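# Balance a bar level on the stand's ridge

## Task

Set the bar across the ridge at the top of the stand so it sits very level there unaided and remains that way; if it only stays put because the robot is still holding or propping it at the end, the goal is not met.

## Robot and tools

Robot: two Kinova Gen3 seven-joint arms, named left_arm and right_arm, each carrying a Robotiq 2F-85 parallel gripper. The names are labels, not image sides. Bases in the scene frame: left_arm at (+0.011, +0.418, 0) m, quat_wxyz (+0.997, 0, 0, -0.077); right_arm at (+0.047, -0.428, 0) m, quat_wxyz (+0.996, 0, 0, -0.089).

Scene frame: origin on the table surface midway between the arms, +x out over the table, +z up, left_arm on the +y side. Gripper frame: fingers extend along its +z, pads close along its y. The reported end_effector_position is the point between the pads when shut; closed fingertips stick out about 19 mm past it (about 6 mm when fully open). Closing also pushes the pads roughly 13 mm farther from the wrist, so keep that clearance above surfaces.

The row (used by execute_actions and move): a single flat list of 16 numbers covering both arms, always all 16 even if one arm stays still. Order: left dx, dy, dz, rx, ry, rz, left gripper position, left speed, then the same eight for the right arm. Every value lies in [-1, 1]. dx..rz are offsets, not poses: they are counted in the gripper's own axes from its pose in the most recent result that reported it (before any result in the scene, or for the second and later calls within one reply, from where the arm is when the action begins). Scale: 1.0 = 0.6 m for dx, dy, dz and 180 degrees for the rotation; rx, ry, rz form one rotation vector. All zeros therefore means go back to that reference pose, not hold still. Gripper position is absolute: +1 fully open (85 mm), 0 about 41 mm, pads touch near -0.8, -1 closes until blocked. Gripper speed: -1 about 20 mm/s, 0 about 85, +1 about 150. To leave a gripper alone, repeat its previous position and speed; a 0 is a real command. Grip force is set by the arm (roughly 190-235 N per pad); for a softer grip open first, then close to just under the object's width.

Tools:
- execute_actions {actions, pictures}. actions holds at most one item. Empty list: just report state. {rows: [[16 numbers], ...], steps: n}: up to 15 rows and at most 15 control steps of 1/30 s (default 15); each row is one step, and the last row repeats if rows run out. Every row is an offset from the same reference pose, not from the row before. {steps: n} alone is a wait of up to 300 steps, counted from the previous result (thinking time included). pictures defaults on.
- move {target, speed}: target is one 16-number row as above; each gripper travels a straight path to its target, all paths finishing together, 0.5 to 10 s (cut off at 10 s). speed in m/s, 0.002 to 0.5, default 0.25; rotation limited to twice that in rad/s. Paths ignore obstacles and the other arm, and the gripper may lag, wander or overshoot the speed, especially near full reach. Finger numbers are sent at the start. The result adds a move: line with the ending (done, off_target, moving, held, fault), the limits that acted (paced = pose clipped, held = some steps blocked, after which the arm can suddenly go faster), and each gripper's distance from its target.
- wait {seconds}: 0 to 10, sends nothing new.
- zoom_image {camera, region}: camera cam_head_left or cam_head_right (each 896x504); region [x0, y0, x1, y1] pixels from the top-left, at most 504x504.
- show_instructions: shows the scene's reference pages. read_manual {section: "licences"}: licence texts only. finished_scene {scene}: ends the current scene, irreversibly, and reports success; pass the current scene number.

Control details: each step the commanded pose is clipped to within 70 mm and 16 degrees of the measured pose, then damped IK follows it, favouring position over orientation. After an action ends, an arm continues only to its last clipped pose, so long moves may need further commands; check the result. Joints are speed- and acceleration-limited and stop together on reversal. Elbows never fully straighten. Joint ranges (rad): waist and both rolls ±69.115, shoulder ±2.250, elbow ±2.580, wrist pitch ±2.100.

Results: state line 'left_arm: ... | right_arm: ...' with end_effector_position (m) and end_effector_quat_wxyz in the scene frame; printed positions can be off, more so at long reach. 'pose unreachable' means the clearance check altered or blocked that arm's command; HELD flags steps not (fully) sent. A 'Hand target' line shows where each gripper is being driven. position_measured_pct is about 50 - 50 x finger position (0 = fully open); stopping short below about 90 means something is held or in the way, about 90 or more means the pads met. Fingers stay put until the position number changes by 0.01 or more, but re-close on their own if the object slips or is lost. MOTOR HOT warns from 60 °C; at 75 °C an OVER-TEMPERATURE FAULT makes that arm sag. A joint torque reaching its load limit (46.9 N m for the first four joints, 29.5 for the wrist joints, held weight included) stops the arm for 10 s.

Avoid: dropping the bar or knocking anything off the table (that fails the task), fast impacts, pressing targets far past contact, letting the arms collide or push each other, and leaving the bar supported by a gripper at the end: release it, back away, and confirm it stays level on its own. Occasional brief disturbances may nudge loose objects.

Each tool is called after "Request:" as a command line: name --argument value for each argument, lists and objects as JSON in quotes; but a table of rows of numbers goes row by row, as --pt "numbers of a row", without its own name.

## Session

Request:
execute_actions --actions '[]'

Scene clock: 0.00 s of 4100.00 s.
left_arm: end_effector_position=(+0.1323, -0.0052, +0.3081) position_measured_pct=0.0 end_effector_quat_wxyz=(+0.077, -0.217, +0.971, -0.072) | right_arm: end_effector_position=(+0.2960, -0.4265, +0.3549) position_measured_pct=0.0 end_effector_quat_wxyz=(+0.526, +0.787, +0.213, -0.244)
Joint positions: left_arm=[ 1.471  0.236 -0.361  1.608 -0.065  1.158  3.311] | right_arm=[-1.03   0.443  0.027  1.851  0.58   1.954  4.302]
Joint velocities: left_arm=[ 0.001  0.    -0.     0.001 -0.001 -0.     0.   ] | right_arm=[-0.     0.001 -0.001 -0.     0.    -0.     0.   ]
Motor temperatures (°C, as the motors report them): left_arm=[34 32 28 31 34 43 36] | right_arm=[33 34 27 27 36 39 38]
Hand target (left_arm): +0.132, -0.005, +0.308; +0.077, -0.217, +0.971, -0.072
Hand target (right_arm): +0.296, -0.427, +0.355; +0.526, +0.787, +0.213, -0.244

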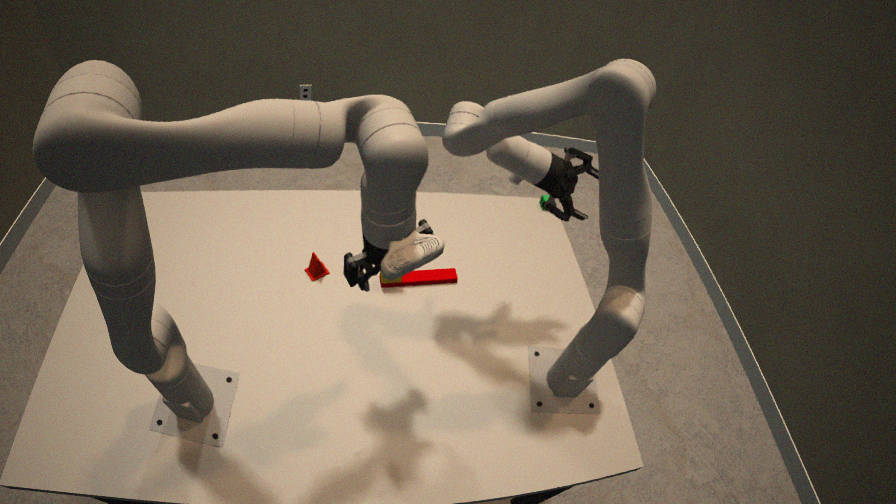

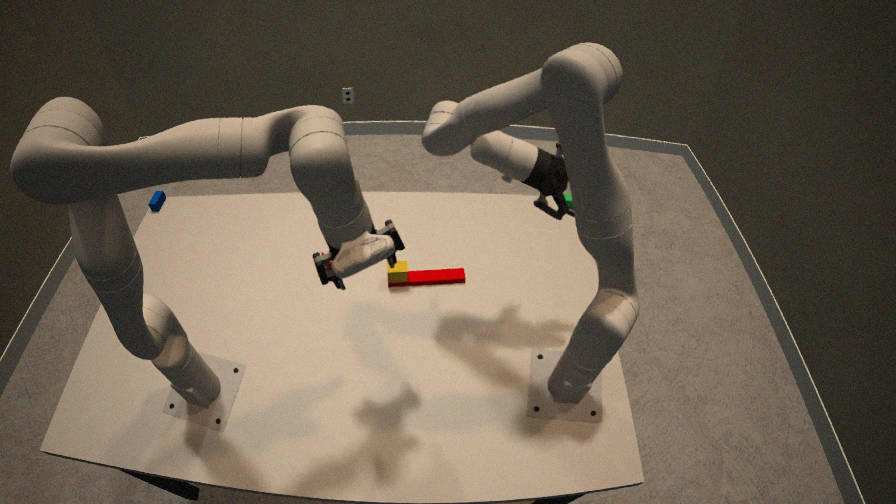

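Request:
zoom_image --camera "cam_head_left" --region '[290, 240, 345, 290]'

Request:
zoom_image --camera "cam_head_right" --region '[375, 250, 475, 300]'

Region (290, 240, 345, 290) of cam_head_left's 896x504 image, scaled by 9.164, with more detail than that image has; it fills the top 458 rows of this view, and the rest is white.

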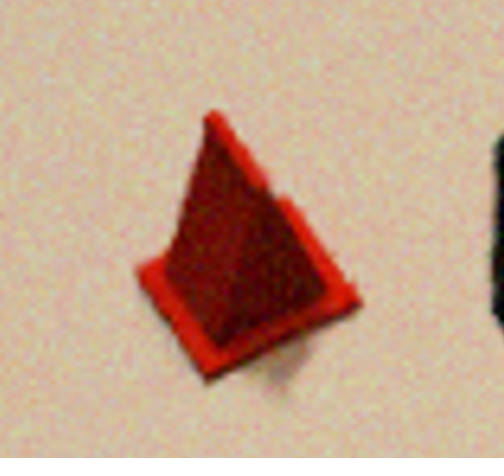

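Region (375, 250, 475, 300) of cam_head_right's 896x504 image, scaled by 5.040, with more detail than that image has.

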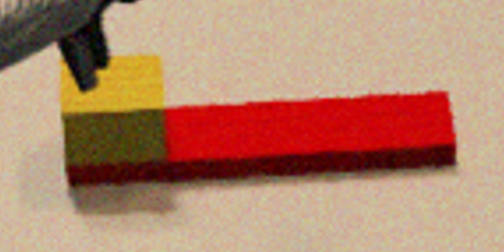

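Request:
move --target '[-0.4368,0.1325,0.4103,-0.058,0.034,-0.043,0.3,0, 0.328,-0.062,-0.211,0.302,0.2526,0.001,-1,0]' --speed 0.3

Request:
zoom_image --camera "cam_head_left" --region '[280, 220, 360, 295]'

Request:
zoom_image --camera "cam_head_right" --region '[285, 220, 365, 295]'

Scene clock: 56.07 s of 4100.00 s.
left_arm: end_effector_position=(+0.3799, +0.1545, +0.0844) position_measured_pct=34.9 end_effector_quat_wxyz=(+0.002, -0.283, +0.959, +0.002) | right_arm: end_effector_position=(+0.4501, -0.2795, +0.2501) position_measured_pct=91.7 end_effector_quat_wxyz=(-0.001, +0.965, +0.261, +0.001)
Joint positions: left_arm=[ 0.677  0.642 -0.39   1.783  0.322  0.779  2.424] | right_arm=[-0.57   0.334 -0.025  1.631  0.007  1.175  4.824]
Joint velocities: left_arm=[-0.004  0.003 -0.001  0.     0.     0.001 -0.001] | right_arm=[ 0.002  0.     0.002  0.    -0.001  0.002  0.   ]
Motor temperatures (°C, as the motors report them): left_arm=[34 33 28 31 34 43 36] | right_arm=[33 34 27 27 37 39 38]
Hand target (left_arm): +0.380, +0.155, +0.084; +0.002, -0.283, +0.959, +0.002
Hand target (right_arm): +0.450, -0.280, +0.250; -0.001, +0.965, +0.261, +0.001
Off the commanded pose (left_arm): 0.002 m, 0 deg.
Off the commanded pose (right_arm): 0.001 m, 0 deg.
After step 90, 50.47 s passed at rest.
move: done

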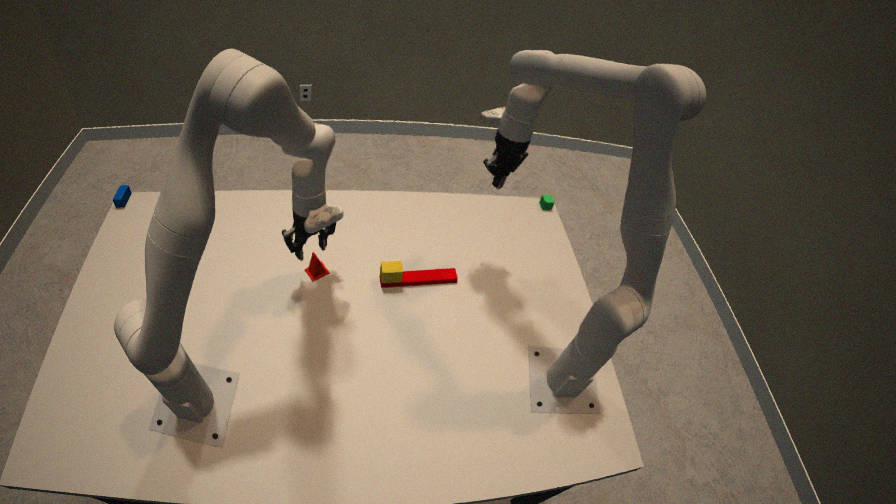

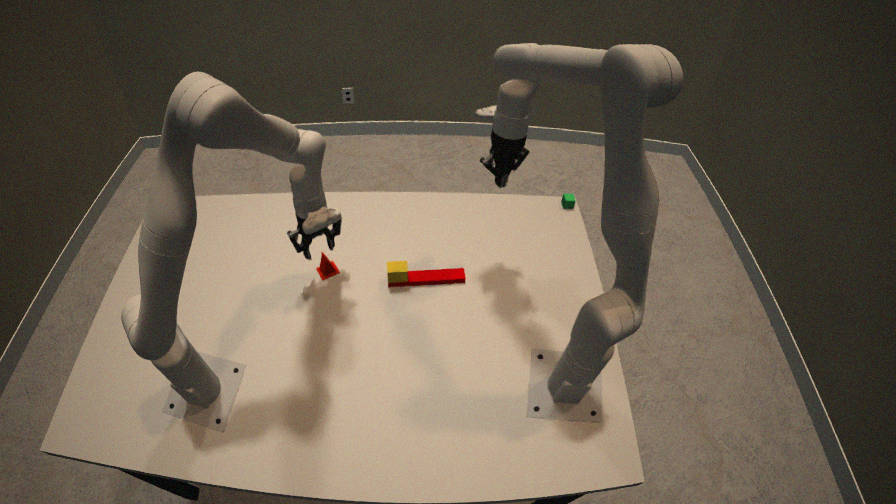

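Region (280, 220, 360, 295) of cam_head_left's 896x504 image, scaled by 6.300, with more detail than that image has; it fills the top 472 rows of this view, and the rest is white.

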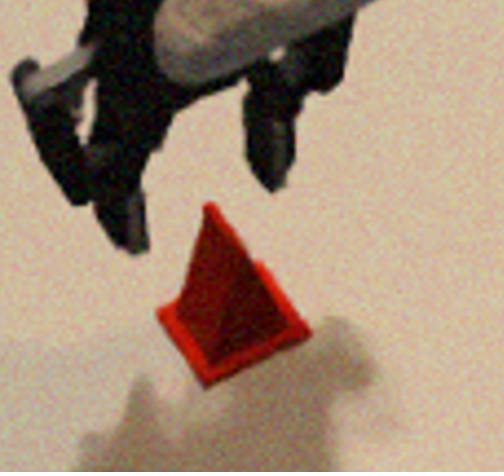

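Region (285, 220, 365, 295) of cam_head_right's 896x504 image, scaled by 6.300, with more detail than that image has; it fills the top 472 rows of this view, and the rest is white.

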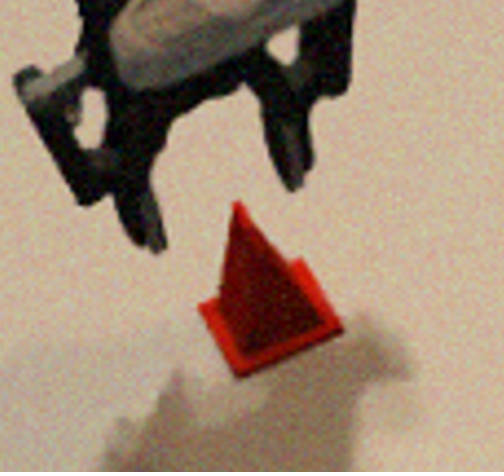

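Request:
move --target '[0.0118,-0.018,0.0257,0,0,0,-0.2,-0.3, 0,0,0,0,0,0,-1,0]' --speed 0.04

Request:
zoom_image --camera "cam_head_left" --region '[290, 235, 345, 290]'

Request:
zoom_image --camera "cam_head_right" --region '[300, 235, 355, 290]'

Scene clock: 67.03 s of 4100.00 s.
left_arm: end_effector_position=(+0.3798, +0.1416, +0.0691) position_measured_pct=59.9 end_effector_quat_wxyz=(+0.002, -0.283, +0.959, +0.002) | right_arm: end_effector_position=(+0.4501, -0.2795, +0.2501) position_measured_pct=91.7 end_effector_quat_wxyz=(-0.001, +0.965, +0.261, +0.001)
Joint positions: left_arm=[ 0.689  0.681 -0.378  1.769  0.338  0.755  2.438] | right_arm=[-0.57   0.334 -0.025  1.631  0.007  1.175  4.824]
Joint velocities: left_arm=[ 0.     0.004  0.    -0.002 -0.001 -0.     0.   ] | right_arm=[ 0.    -0.001  0.     0.     0.     0.002 -0.   ]
Motor temperatures (°C, as the motors report them): left_arm=[34 33 28 31 34 43 36] | right_arm=[33 34 27 27 37 39 38]
Hand target (left_arm): +0.380, +0.142, +0.069; +0.002, -0.283, +0.959, +0.002
Hand target (right_arm): +0.450, -0.280, +0.250; -0.001, +0.965, +0.261, +0.001
Off the commanded pose (left_arm): 0.000 m, 0 deg.
Off the commanded pose (right_arm): 0.000 m, 0 deg.
After step 90, 7.20 s passed at rest.
move: done

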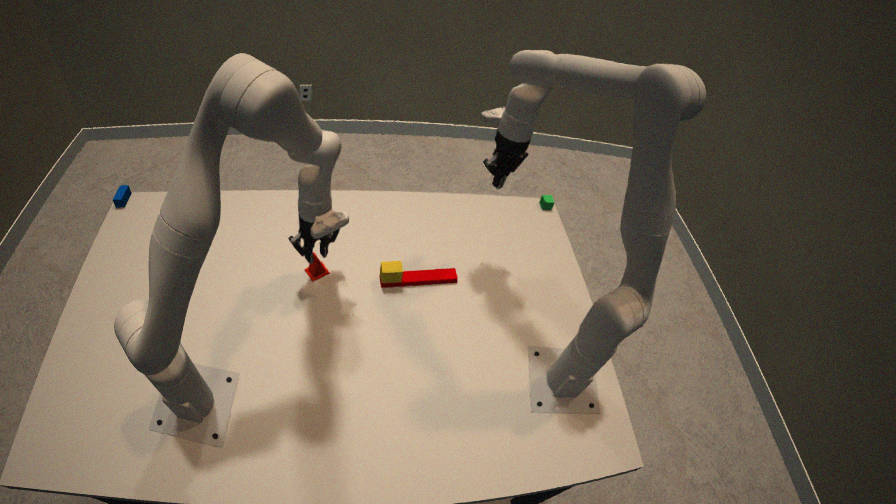

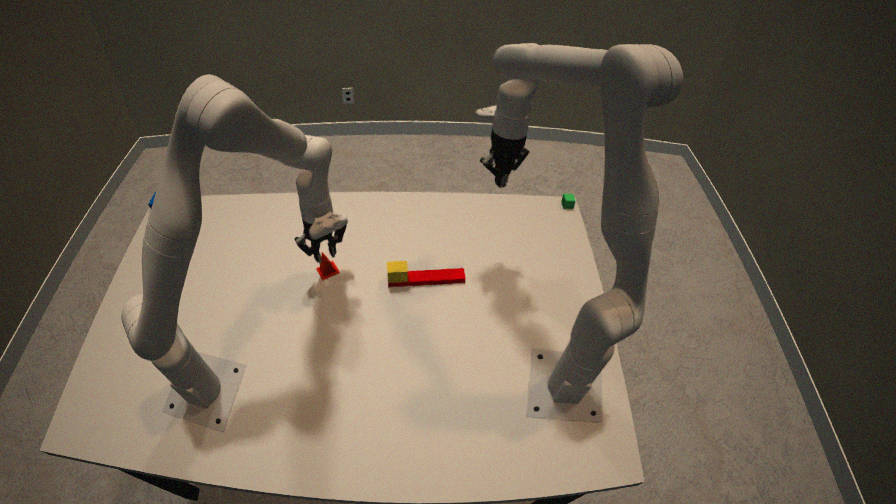

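Region (290, 235, 345, 290) of cam_head_left's 896x504 image, scaled by 9.164, with more detail than that image has.

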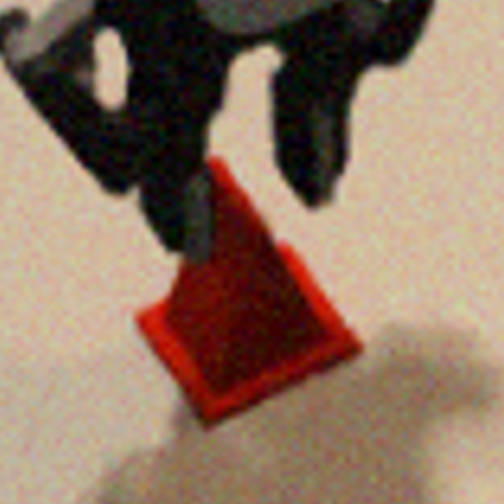

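Region (300, 235, 355, 290) of cam_head_right's 896x504 image, scaled by 9.164, with more detail than that image has.

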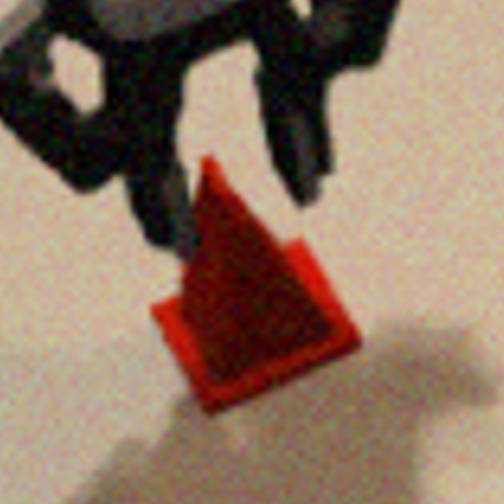

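Looks centred. Close slowly.

Request:
move --target '[0,0,0,0,0,0,-0.76,-0.8, 0,0,0,0,0,0,-1,0]'

Request:
zoom_image --camera "cam_head_left" --region '[290, 235, 345, 290]'

Request:
zoom_image --camera "cam_head_right" --region '[300, 235, 355, 290]'

Scene clock: 71.47 s of 4100.00 s.
left_arm: end_effector_position=(+0.3798, +0.1417, +0.0691) position_measured_pct=84.9 end_effector_quat_wxyz=(+0.002, -0.283, +0.959, +0.002) | right_arm: end_effector_position=(+0.4501, -0.2795, +0.2501) position_measured_pct=91.7 end_effector_quat_wxyz=(-0.001, +0.965, +0.261, +0.001)
Joint positions: left_arm=[ 0.689  0.681 -0.378  1.769  0.338  0.755  2.438] | right_arm=[-0.57   0.334 -0.025  1.631  0.007  1.175  4.824]
Joint velocities: left_arm=[-0.    -0.001  0.001  0.001  0.    -0.     0.   ] | right_arm=[ 0.     0.001  0.     0.     0.    -0.002  0.   ]
Motor temperatures (°C, as the motors report them): left_arm=[34 33 28 31 34 43 36] | right_arm=[33 34 27 27 37 39 38]
Hand target (left_arm): +0.380, +0.142, +0.069; +0.002, -0.283, +0.959, +0.002
Hand target (right_arm): +0.450, -0.280, +0.250; -0.001, +0.965, +0.261, +0.001
Off the commanded pose (left_arm): 0.000 m, 0 deg.
Off the commanded pose (right_arm): 0.000 m, 0 deg.
After step 90, 0.40 s passed at rest.
move: done

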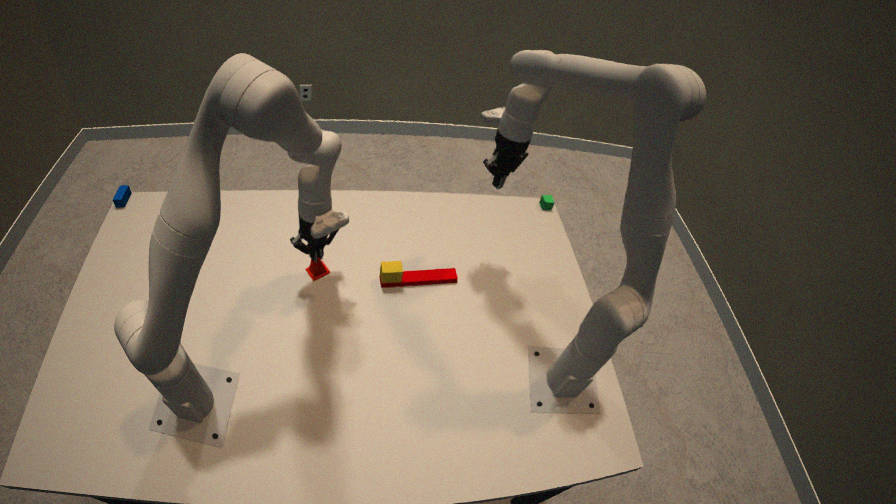

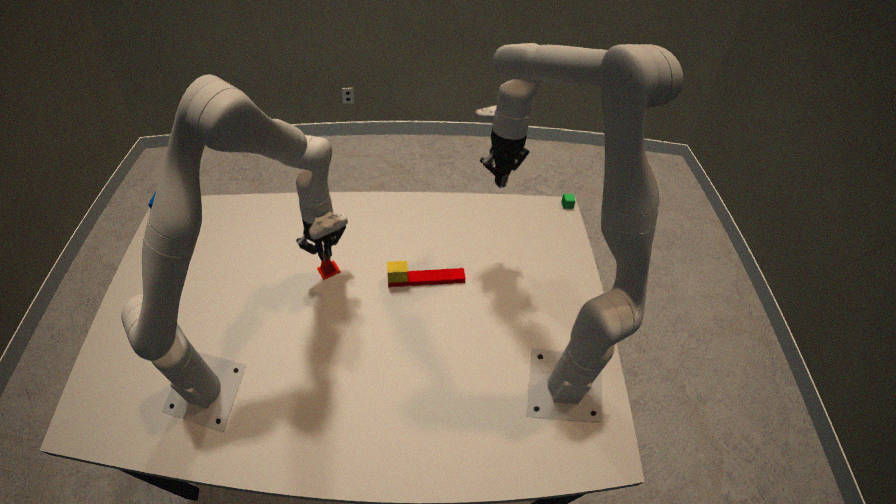

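Region (290, 235, 345, 290) of cam_head_left's 896x504 image, scaled by 9.164, with more detail than that image has.

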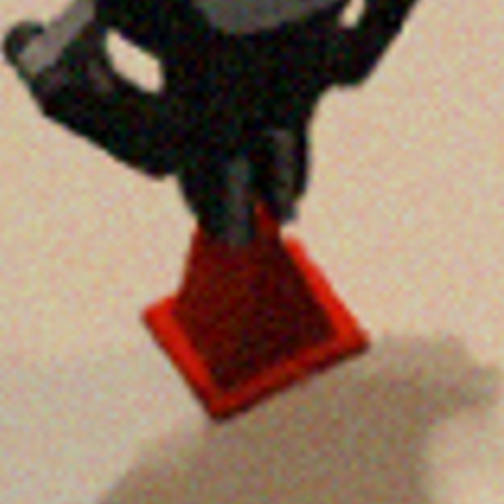

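Region (300, 235, 355, 290) of cam_head_right's 896x504 image, scaled by 9.164, with more detail than that image has.

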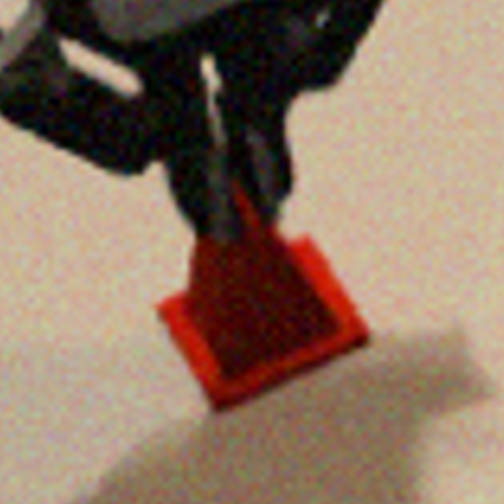

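Request:
move --target '[0,0,0,0,0,0,-0.2,0, 0,0,0,0,0,0,-1,0]'

Request:
move --target '[0,0,-0.035,0,0,0,0.6,0, 0,0,0,0,0,0,-1,0]' --speed 0.08

Request:
zoom_image --camera "cam_head_left" --region '[370, 250, 470, 300]'

Scene clock: 82.37 s of 4100.00 s.
left_arm: end_effector_position=(+0.3798, +0.1417, +0.0691) position_measured_pct=59.9 end_effector_quat_wxyz=(+0.002, -0.283, +0.959, +0.002) | right_arm: end_effector_position=(+0.4501, -0.2795, +0.2501) position_measured_pct=91.7 end_effector_quat_wxyz=(-0.001, +0.965, +0.261, +0.001)
Joint positions: left_arm=[ 0.689  0.681 -0.378  1.769  0.338  0.755  2.438] | right_arm=[-0.57   0.334 -0.025  1.631  0.007  1.175  4.824]
Joint velocities: left_arm=[ 0.    -0.001  0.     0.001 -0.    -0.    -0.   ] | right_arm=[ 0.    -0.001  0.    -0.    -0.     0.001  0.   ]
Motor temperatures (°C, as the motors report them): left_arm=[34 33 28 31 34 43 36] | right_arm=[33 34 27 27 37 39 38]
Hand target (left_arm): +0.380, +0.142, +0.069; +0.002, -0.283, +0.959, +0.002
Hand target (right_arm): +0.450, -0.280, +0.250; -0.001, +0.965, +0.261, +0.001
Off the commanded pose (left_arm): 0.000 m, 0 deg.
Off the commanded pose (right_arm): 0.000 m, 0 deg.
After step 90, 7.20 s passed at rest.
move: done

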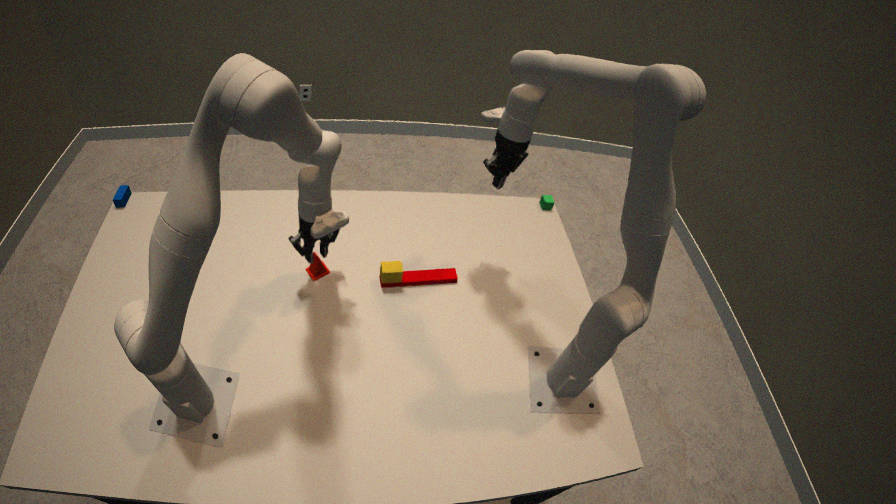

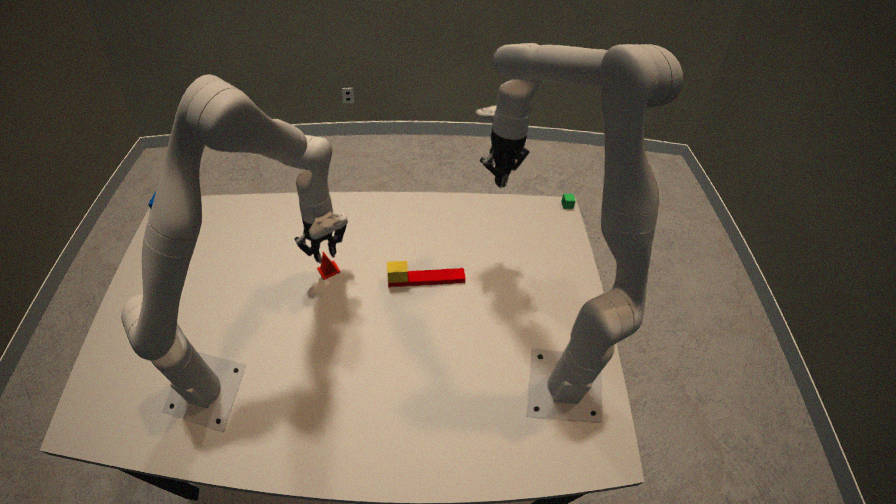

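Scene clock: 83.17 s of 4100.00 s.
left_arm: end_effector_position=(+0.3798, +0.1416, +0.0901) position_measured_pct=19.8 end_effector_quat_wxyz=(+0.002, -0.283, +0.959, +0.002) | right_arm: end_effector_position=(+0.4501, -0.2795, +0.2501) position_measured_pct=91.7 end_effector_quat_wxyz=(-0.001, +0.965, +0.261, +0.001)
Joint positions: left_arm=[ 0.7    0.645 -0.394  1.751  0.317  0.808  2.455] | right_arm=[-0.57   0.334 -0.025  1.631  0.007  1.175  4.824]
Joint velocities: left_arm=[ 0.001 -0.002 -0.    -0.     0.     0.    -0.   ] | right_arm=[ 0.001 -0.001  0.    -0.    -0.    -0.     0.   ]
Motor temperatures (°C, as the motors report them): left_arm=[34 33 28 31 34 43 36] | right_arm=[33 34 27 27 37 39 38]
Hand target (left_arm): +0.380, +0.142, +0.090; +0.002, -0.283, +0.959, +0.001
Hand target (right_arm): +0.450, -0.280, +0.250; -0.001, +0.965, +0.261, +0.001
Off the commanded pose (left_arm): 0.000 m, 0 deg.
Off the commanded pose (right_arm): 0.000 m, 0 deg.
move: done

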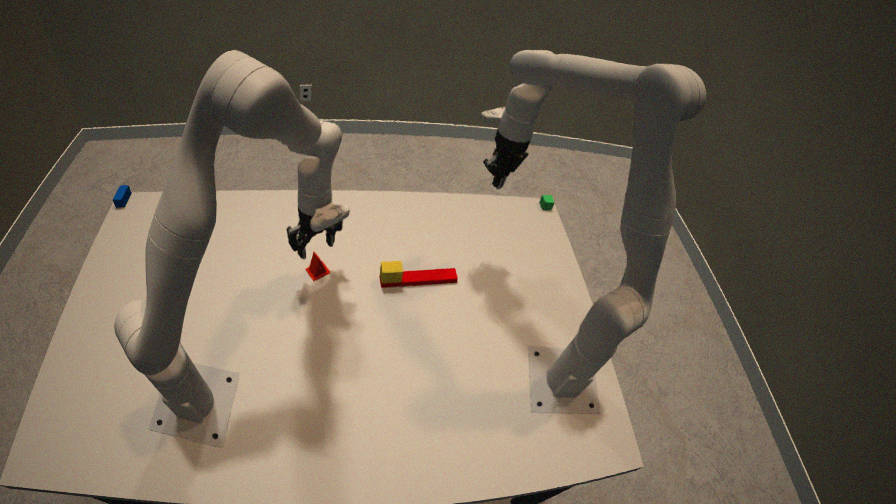

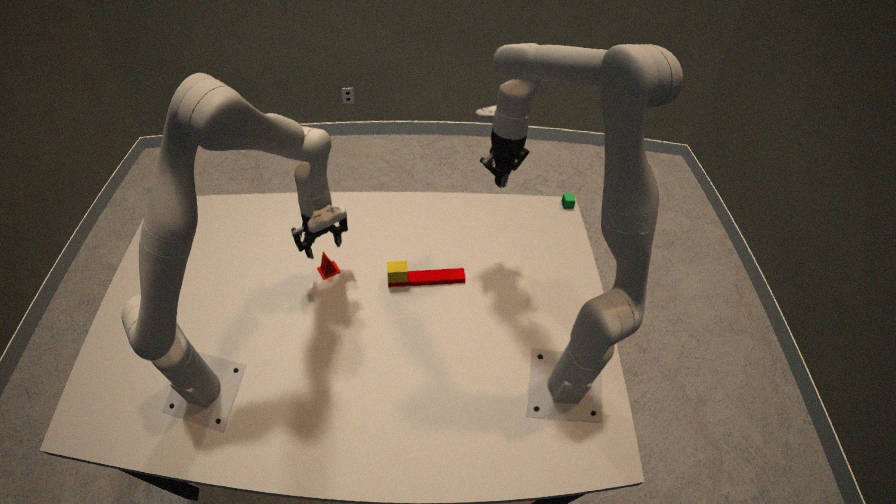

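Region (370, 250, 470, 300) of cam_head_left's 896x504 image, scaled by 5.040, with more detail than that image has.

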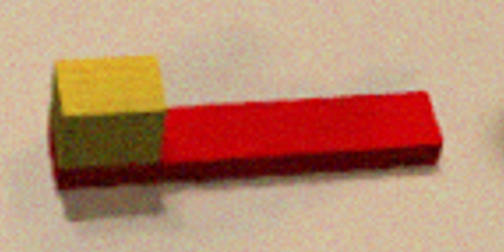

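Request:
move --target '[0.2247,-0.2418,0.025,0,0,0.658,0.6,0, 0,0,0,0,0,0,-1,0]' --speed 0.4

Request:
zoom_image --camera "cam_head_left" --region '[355, 230, 435, 300]'

Request:
zoom_image --camera "cam_head_right" --region '[360, 230, 440, 300]'

Scene clock: 98.77 s of 4100.00 s.
left_arm: end_effector_position=(+0.3442, -0.0540, +0.0741) position_measured_pct=19.8 end_effector_quat_wxyz=(+0.000, +0.679, +0.734, +0.002) | right_arm: end_effector_position=(+0.4501, -0.2795, +0.2501) position_measured_pct=91.7 end_effector_quat_wxyz=(-0.001, +0.965, +0.261, +0.001)
Joint positions: left_arm=[ 0.684  0.859  0.147  1.315 -0.137  0.978  1.089] | right_arm=[-0.57   0.334 -0.025  1.631  0.007  1.175  4.824]
Joint velocities: left_arm=[-0.002  0.004 -0.    -0.001 -0.     0.002 -0.003] | right_arm=[ 0.     0.002  0.     0.     0.    -0.001 -0.   ]
Motor temperatures (°C, as the motors report them): left_arm=[34 33 28 31 34 43 36] | right_arm=[33 34 27 27 37 39 38]
Hand target (left_arm): +0.344, -0.054, +0.074; -0.000, +0.679, +0.734, +0.002
Hand target (right_arm): +0.450, -0.280, +0.250; -0.001, +0.965, +0.261, +0.001
Off the commanded pose (left_arm): 0.001 m, 0 deg.
Off the commanded pose (right_arm): 0.000 m, 0 deg.
After step 90, 9.57 s passed at rest.
move: done

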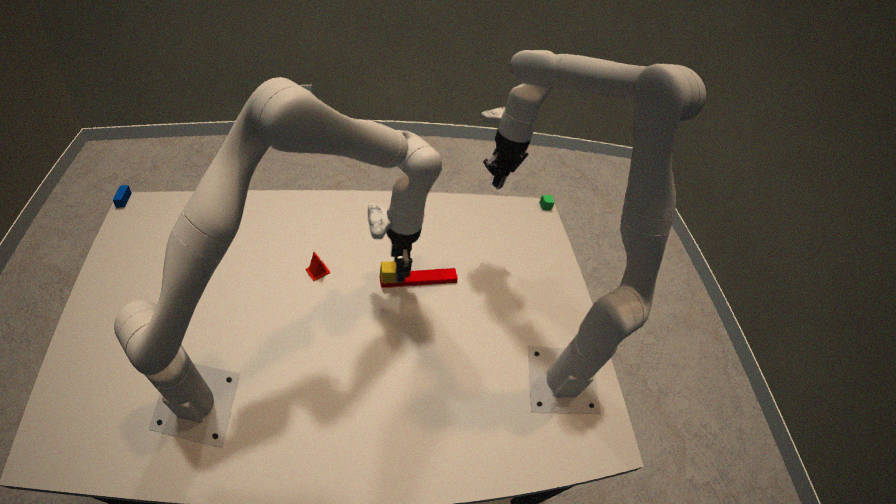

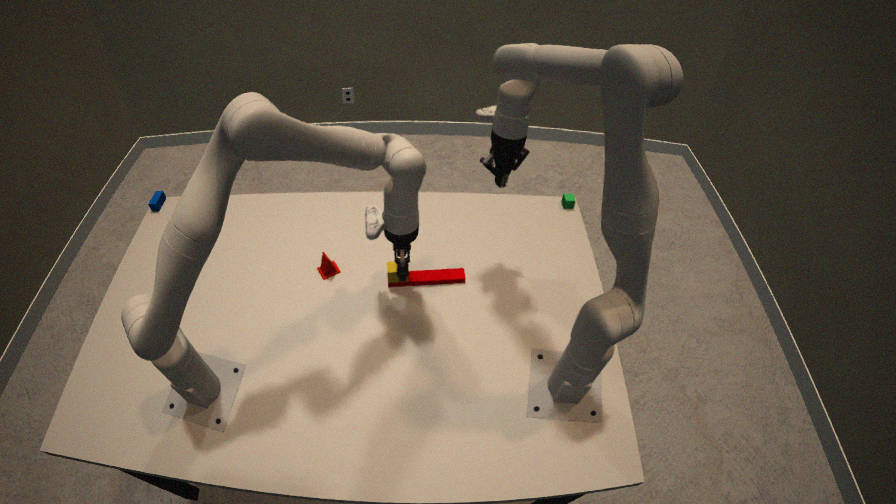

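Region (355, 230, 435, 300) of cam_head_left's 896x504 image, scaled by 6.300, with more detail than that image has; it fills the top 441 rows of this view, and the rest is white.

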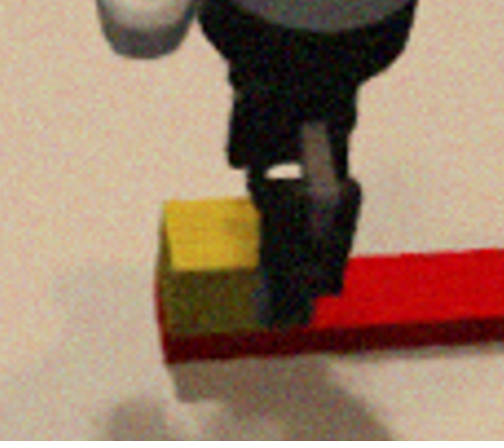

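Region (360, 230, 440, 300) of cam_head_right's 896x504 image, scaled by 6.300, with more detail than that image has; it fills the top 441 rows of this view, and the rest is white.

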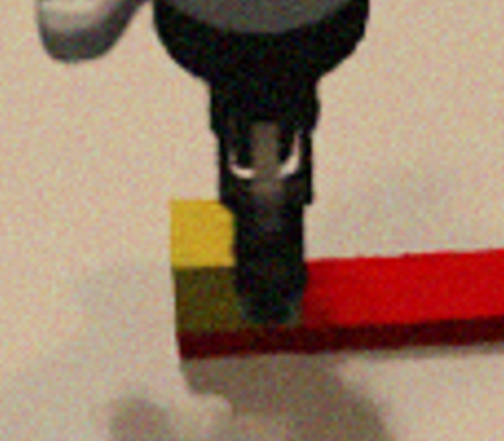

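Request:
move --target '[0.012,0.012,0.067,0,0,0,0.6,0, 0,0,0,0,0,0,-1,0]' --speed 0.06

Request:
move --target '[0,0,0,0,0,0,-1,-0.6, 0,0,0,0,0,0,-1,0]'

Request:
zoom_image --camera "cam_head_left" --region '[370, 250, 470, 300]'

Request:
zoom_image --camera "cam_head_right" --region '[375, 250, 475, 300]'

Scene clock: 113.40 s of 4100.00 s.
left_arm: end_effector_position=(+0.3508, -0.0461, +0.0340) position_measured_pct=19.8 end_effector_quat_wxyz=(+0.000, +0.679, +0.734, +0.002) | right_arm: end_effector_position=(+0.4501, -0.2795, +0.2501) position_measured_pct=91.7 end_effector_quat_wxyz=(-0.001, +0.965, +0.261, +0.001)
Joint positions: left_arm=[ 0.669  0.912  0.138  1.352 -0.145  0.888  1.078] | right_arm=[-0.57   0.334 -0.025  1.631  0.007  1.175  4.824]
Joint velocities: left_arm=[ 0.001  0.002 -0.001 -0.     0.    -0.001 -0.001] | right_arm=[ 0.    -0.     0.     0.     0.    -0.    -0.001]
Motor temperatures (°C, as the motors report them): left_arm=[34 34 28 31 34 43 36] | right_arm=[33 34 27 27 37 39 38]
Hand target (left_arm): +0.351, -0.046, +0.034; +0.000, +0.679, +0.734, +0.002
Hand target (right_arm): +0.450, -0.280, +0.250; -0.001, +0.965, +0.261, +0.001
Off the commanded pose (left_arm): 0.000 m, 0 deg.
Off the commanded pose (right_arm): 0.000 m, 0 deg.
After step 90, 10.63 s passed at rest.
move: done

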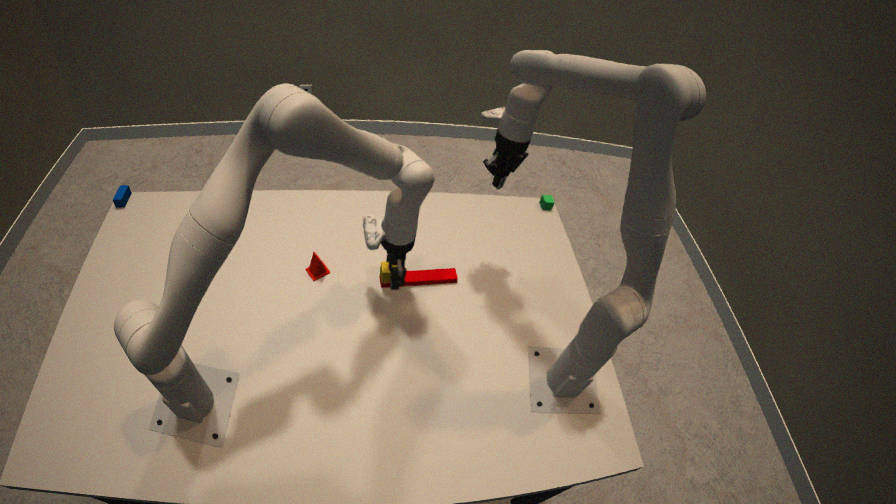

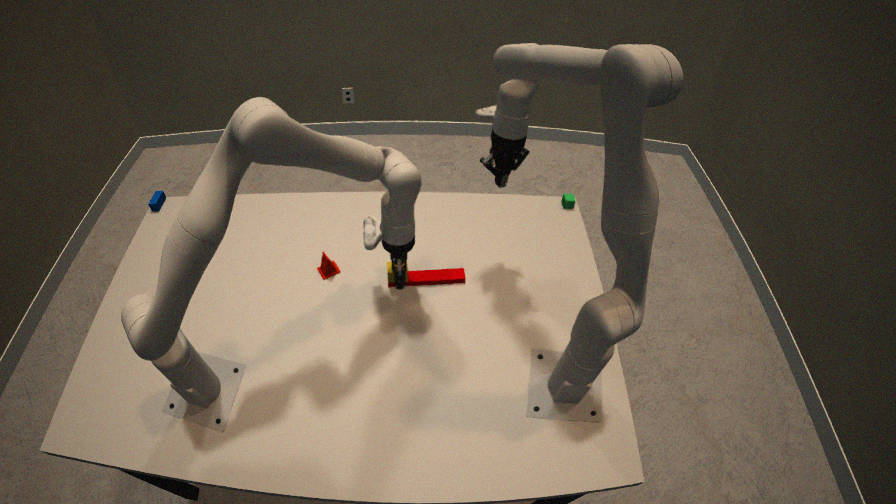

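Scene clock: 114.57 s of 4100.00 s.
left_arm: end_effector_position=(+0.3509, -0.0462, +0.0343) position_measured_pct=59.1 end_effector_quat_wxyz=(+0.000, +0.679, +0.734, +0.002) | right_arm: end_effector_position=(+0.4501, -0.2795, +0.2501) position_measured_pct=91.7 end_effector_quat_wxyz=(-0.001, +0.965, +0.261, +0.001)
Joint positions: left_arm=[ 0.669  0.912  0.138  1.352 -0.145  0.888  1.078] | right_arm=[-0.57   0.334 -0.025  1.631  0.007  1.175  4.824]
Joint velocities: left_arm=[ 0. -0.  0.  0.  0. -0.  0.] | right_arm=[ 0.    -0.    -0.     0.     0.     0.001 -0.   ]
Motor temperatures (°C, as the motors report them): left_arm=[34 34 28 31 34 43 36] | right_arm=[33 34 27 27 37 39 38]
Hand target (left_arm): +0.351, -0.046, +0.034; +0.000, +0.679, +0.734, +0.002
Hand target (right_arm): +0.450, -0.280, +0.250; -0.001, +0.965, +0.261, +0.001
Off the commanded pose (left_arm): 0.000 m, 0 deg.
Off the commanded pose (right_arm): 0.000 m, 0 deg.
move: done

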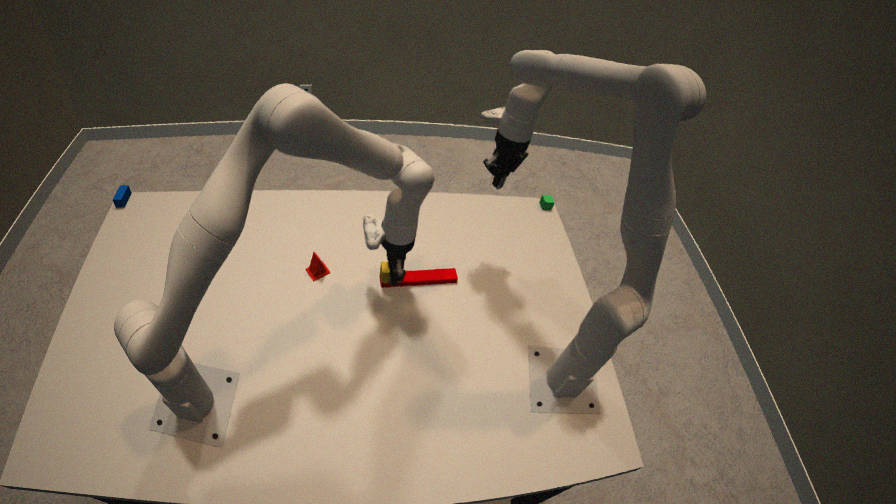

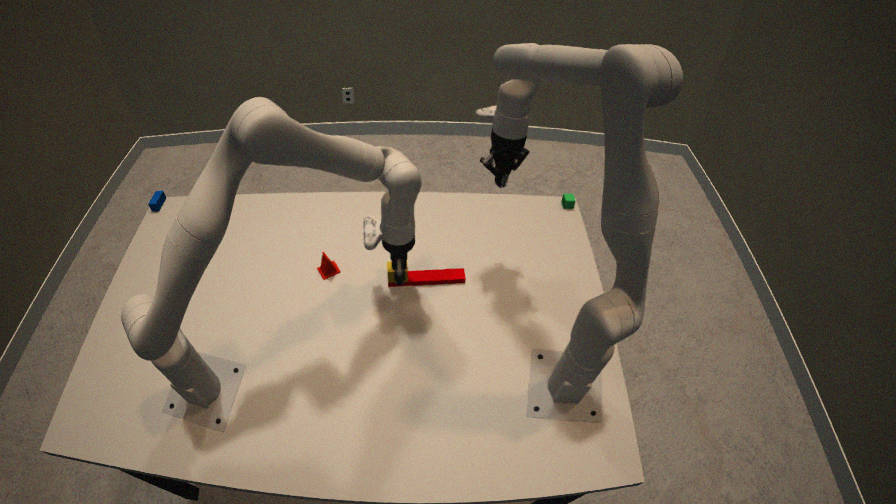

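Region (370, 250, 470, 300) of cam_head_left's 896x504 image, scaled by 5.040, with more detail than that image has.

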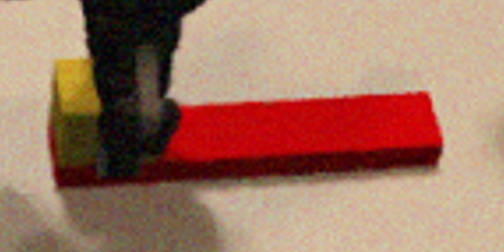

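Region (375, 250, 475, 300) of cam_head_right's 896x504 image, scaled by 5.040, with more detail than that image has.

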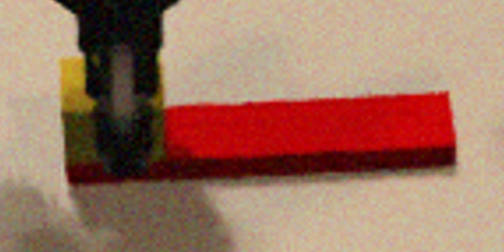

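Request:
move --target '[0,0,-0.118,0,0,0,-1,-0.6, 0,0,0,0,0,0.15,-1,0]' --speed 0.15

Scene clock: 134.90 s of 4100.00 s.
left_arm: end_effector_position=(+0.3509, -0.0465, +0.1051) position_measured_pct=59.1 end_effector_quat_wxyz=(+0.000, +0.679, +0.734, +0.002) | right_arm: end_effector_position=(+0.4501, -0.2796, +0.2502) position_measured_pct=91.7 end_effector_quat_wxyz=(-0.001, +1.000, +0.029, +0.000)
Joint positions: left_arm=[ 0.663  0.813  0.154  1.298 -0.133  1.041  1.068] | right_arm=[-0.637  0.334  0.067  1.633 -0.026  1.174  4.385]
Joint velocities: left_arm=[-0.001 -0.001 -0.    -0.001  0.     0.001  0.001] | right_arm=[-0.001 -0.001 -0.001  0.     0.     0.001 -0.003]
Motor temperatures (°C, as the motors report them): left_arm=[34 34 28 31 34 43 36] | right_arm=[33 34 27 27 37 39 38]
Hand target (left_arm): +0.351, -0.047, +0.105; +0.000, +0.679, +0.734, +0.002
Hand target (right_arm): +0.450, -0.279, +0.250; -0.001, +1.000, +0.029, +0.000
Off the commanded pose (left_arm): 0.000 m, 0 deg.
Off the commanded pose (right_arm): 0.000 m, 0 deg.
After step 90, 15.43 s passed at rest.
move: done

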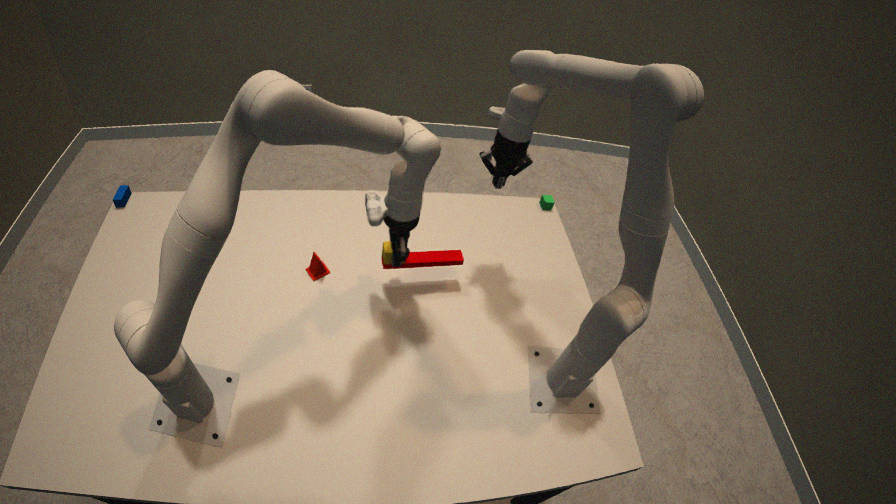

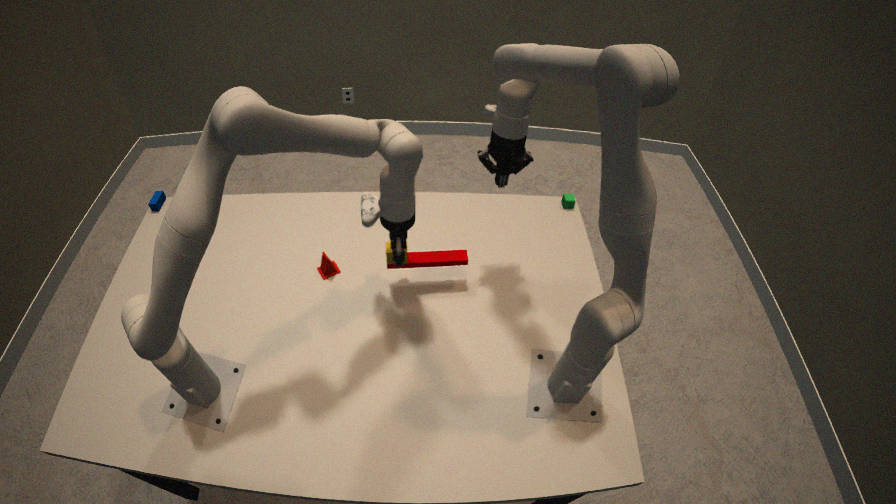

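Request:
move --target '[0.370,0.0396,0,0,0,-0.158,-1,-0.6, 0.0095,-0.566,0.2,0,0,0.335,-1,0]' --speed 0.22

Request:
zoom_image --camera "cam_head_left" --region '[280, 200, 390, 290]'

Request:
zoom_image --camera "cam_head_right" --region '[285, 200, 395, 290]'

Scene clock: 142.80 s of 4100.00 s.
left_arm: end_effector_position=(+0.3584, +0.1771, +0.1061) position_measured_pct=59.1 end_effector_quat_wxyz=(+0.001, +0.478, +0.879, +0.002) | right_arm: end_effector_position=(+0.4374, +0.0599, +0.1315) position_measured_pct=91.7 end_effector_quat_wxyz=(-0.001, +0.879, -0.477, +0.001)
Joint positions: left_arm=[ 0.383  0.523  0.018  1.879 -0.02   0.739  1.142] | right_arm=[-1.208  0.9    0.217  1.03  -0.179  1.225  2.886]
Joint velocities: left_arm=[-0.003 -0.    -0.001  0.002  0.001  0.002 -0.001] | right_arm=[-0.001  0.011 -0.002 -0.007  0.001  0.003 -0.002]
Motor temperatures (°C, as the motors report them): left_arm=[34 34 28 31 34 43 36] | right_arm=[33 34 27 27 37 39 38]
Hand target (left_arm): +0.358, +0.177, +0.106; +0.001, +0.478, +0.879, +0.002
Hand target (right_arm): +0.437, +0.060, +0.131; -0.001, +0.879, -0.477, +0.001
Off the commanded pose (left_arm): 0.001 m, 0 deg.
Off the commanded pose (right_arm): 0.001 m, 0 deg.
After step 90, 2.07 s passed at rest.
move: done

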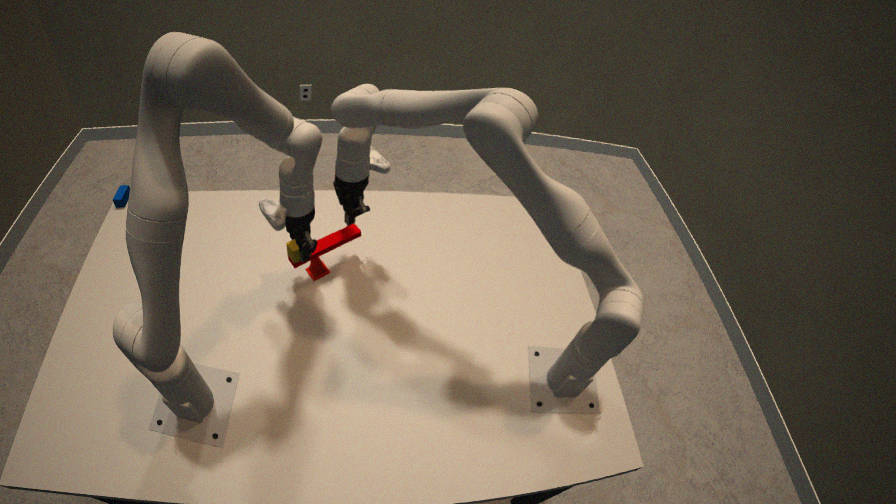

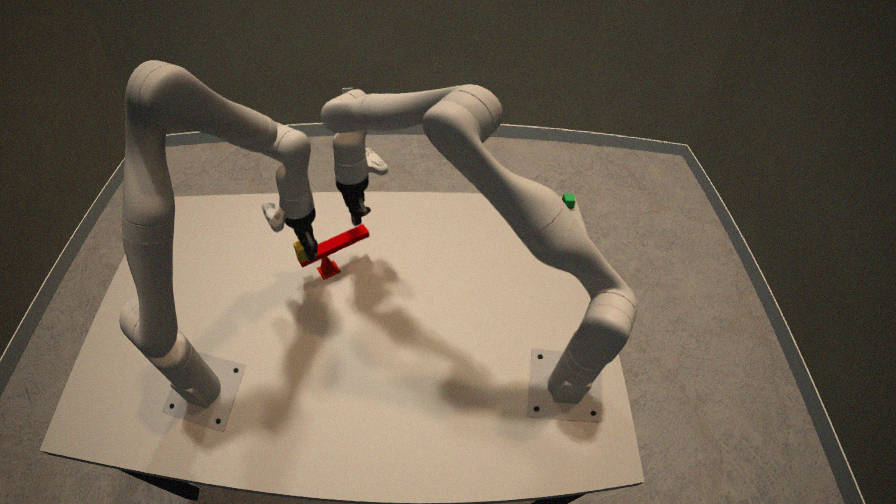

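Region (280, 200, 390, 290) of cam_head_left's 896x504 image, scaled by 4.582, with more detail than that image has; it fills the top 412 rows of this view, and the rest is white.

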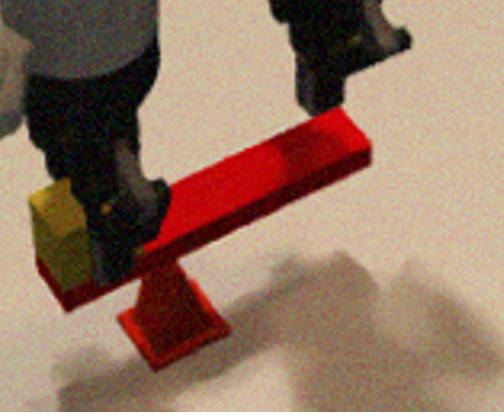

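Region (285, 200, 395, 290) of cam_head_right's 896x504 image, scaled by 4.582, with more detail than that image has; it fills the top 412 rows of this view, and the rest is white.

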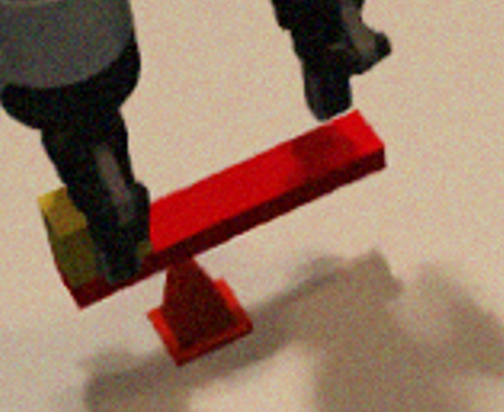

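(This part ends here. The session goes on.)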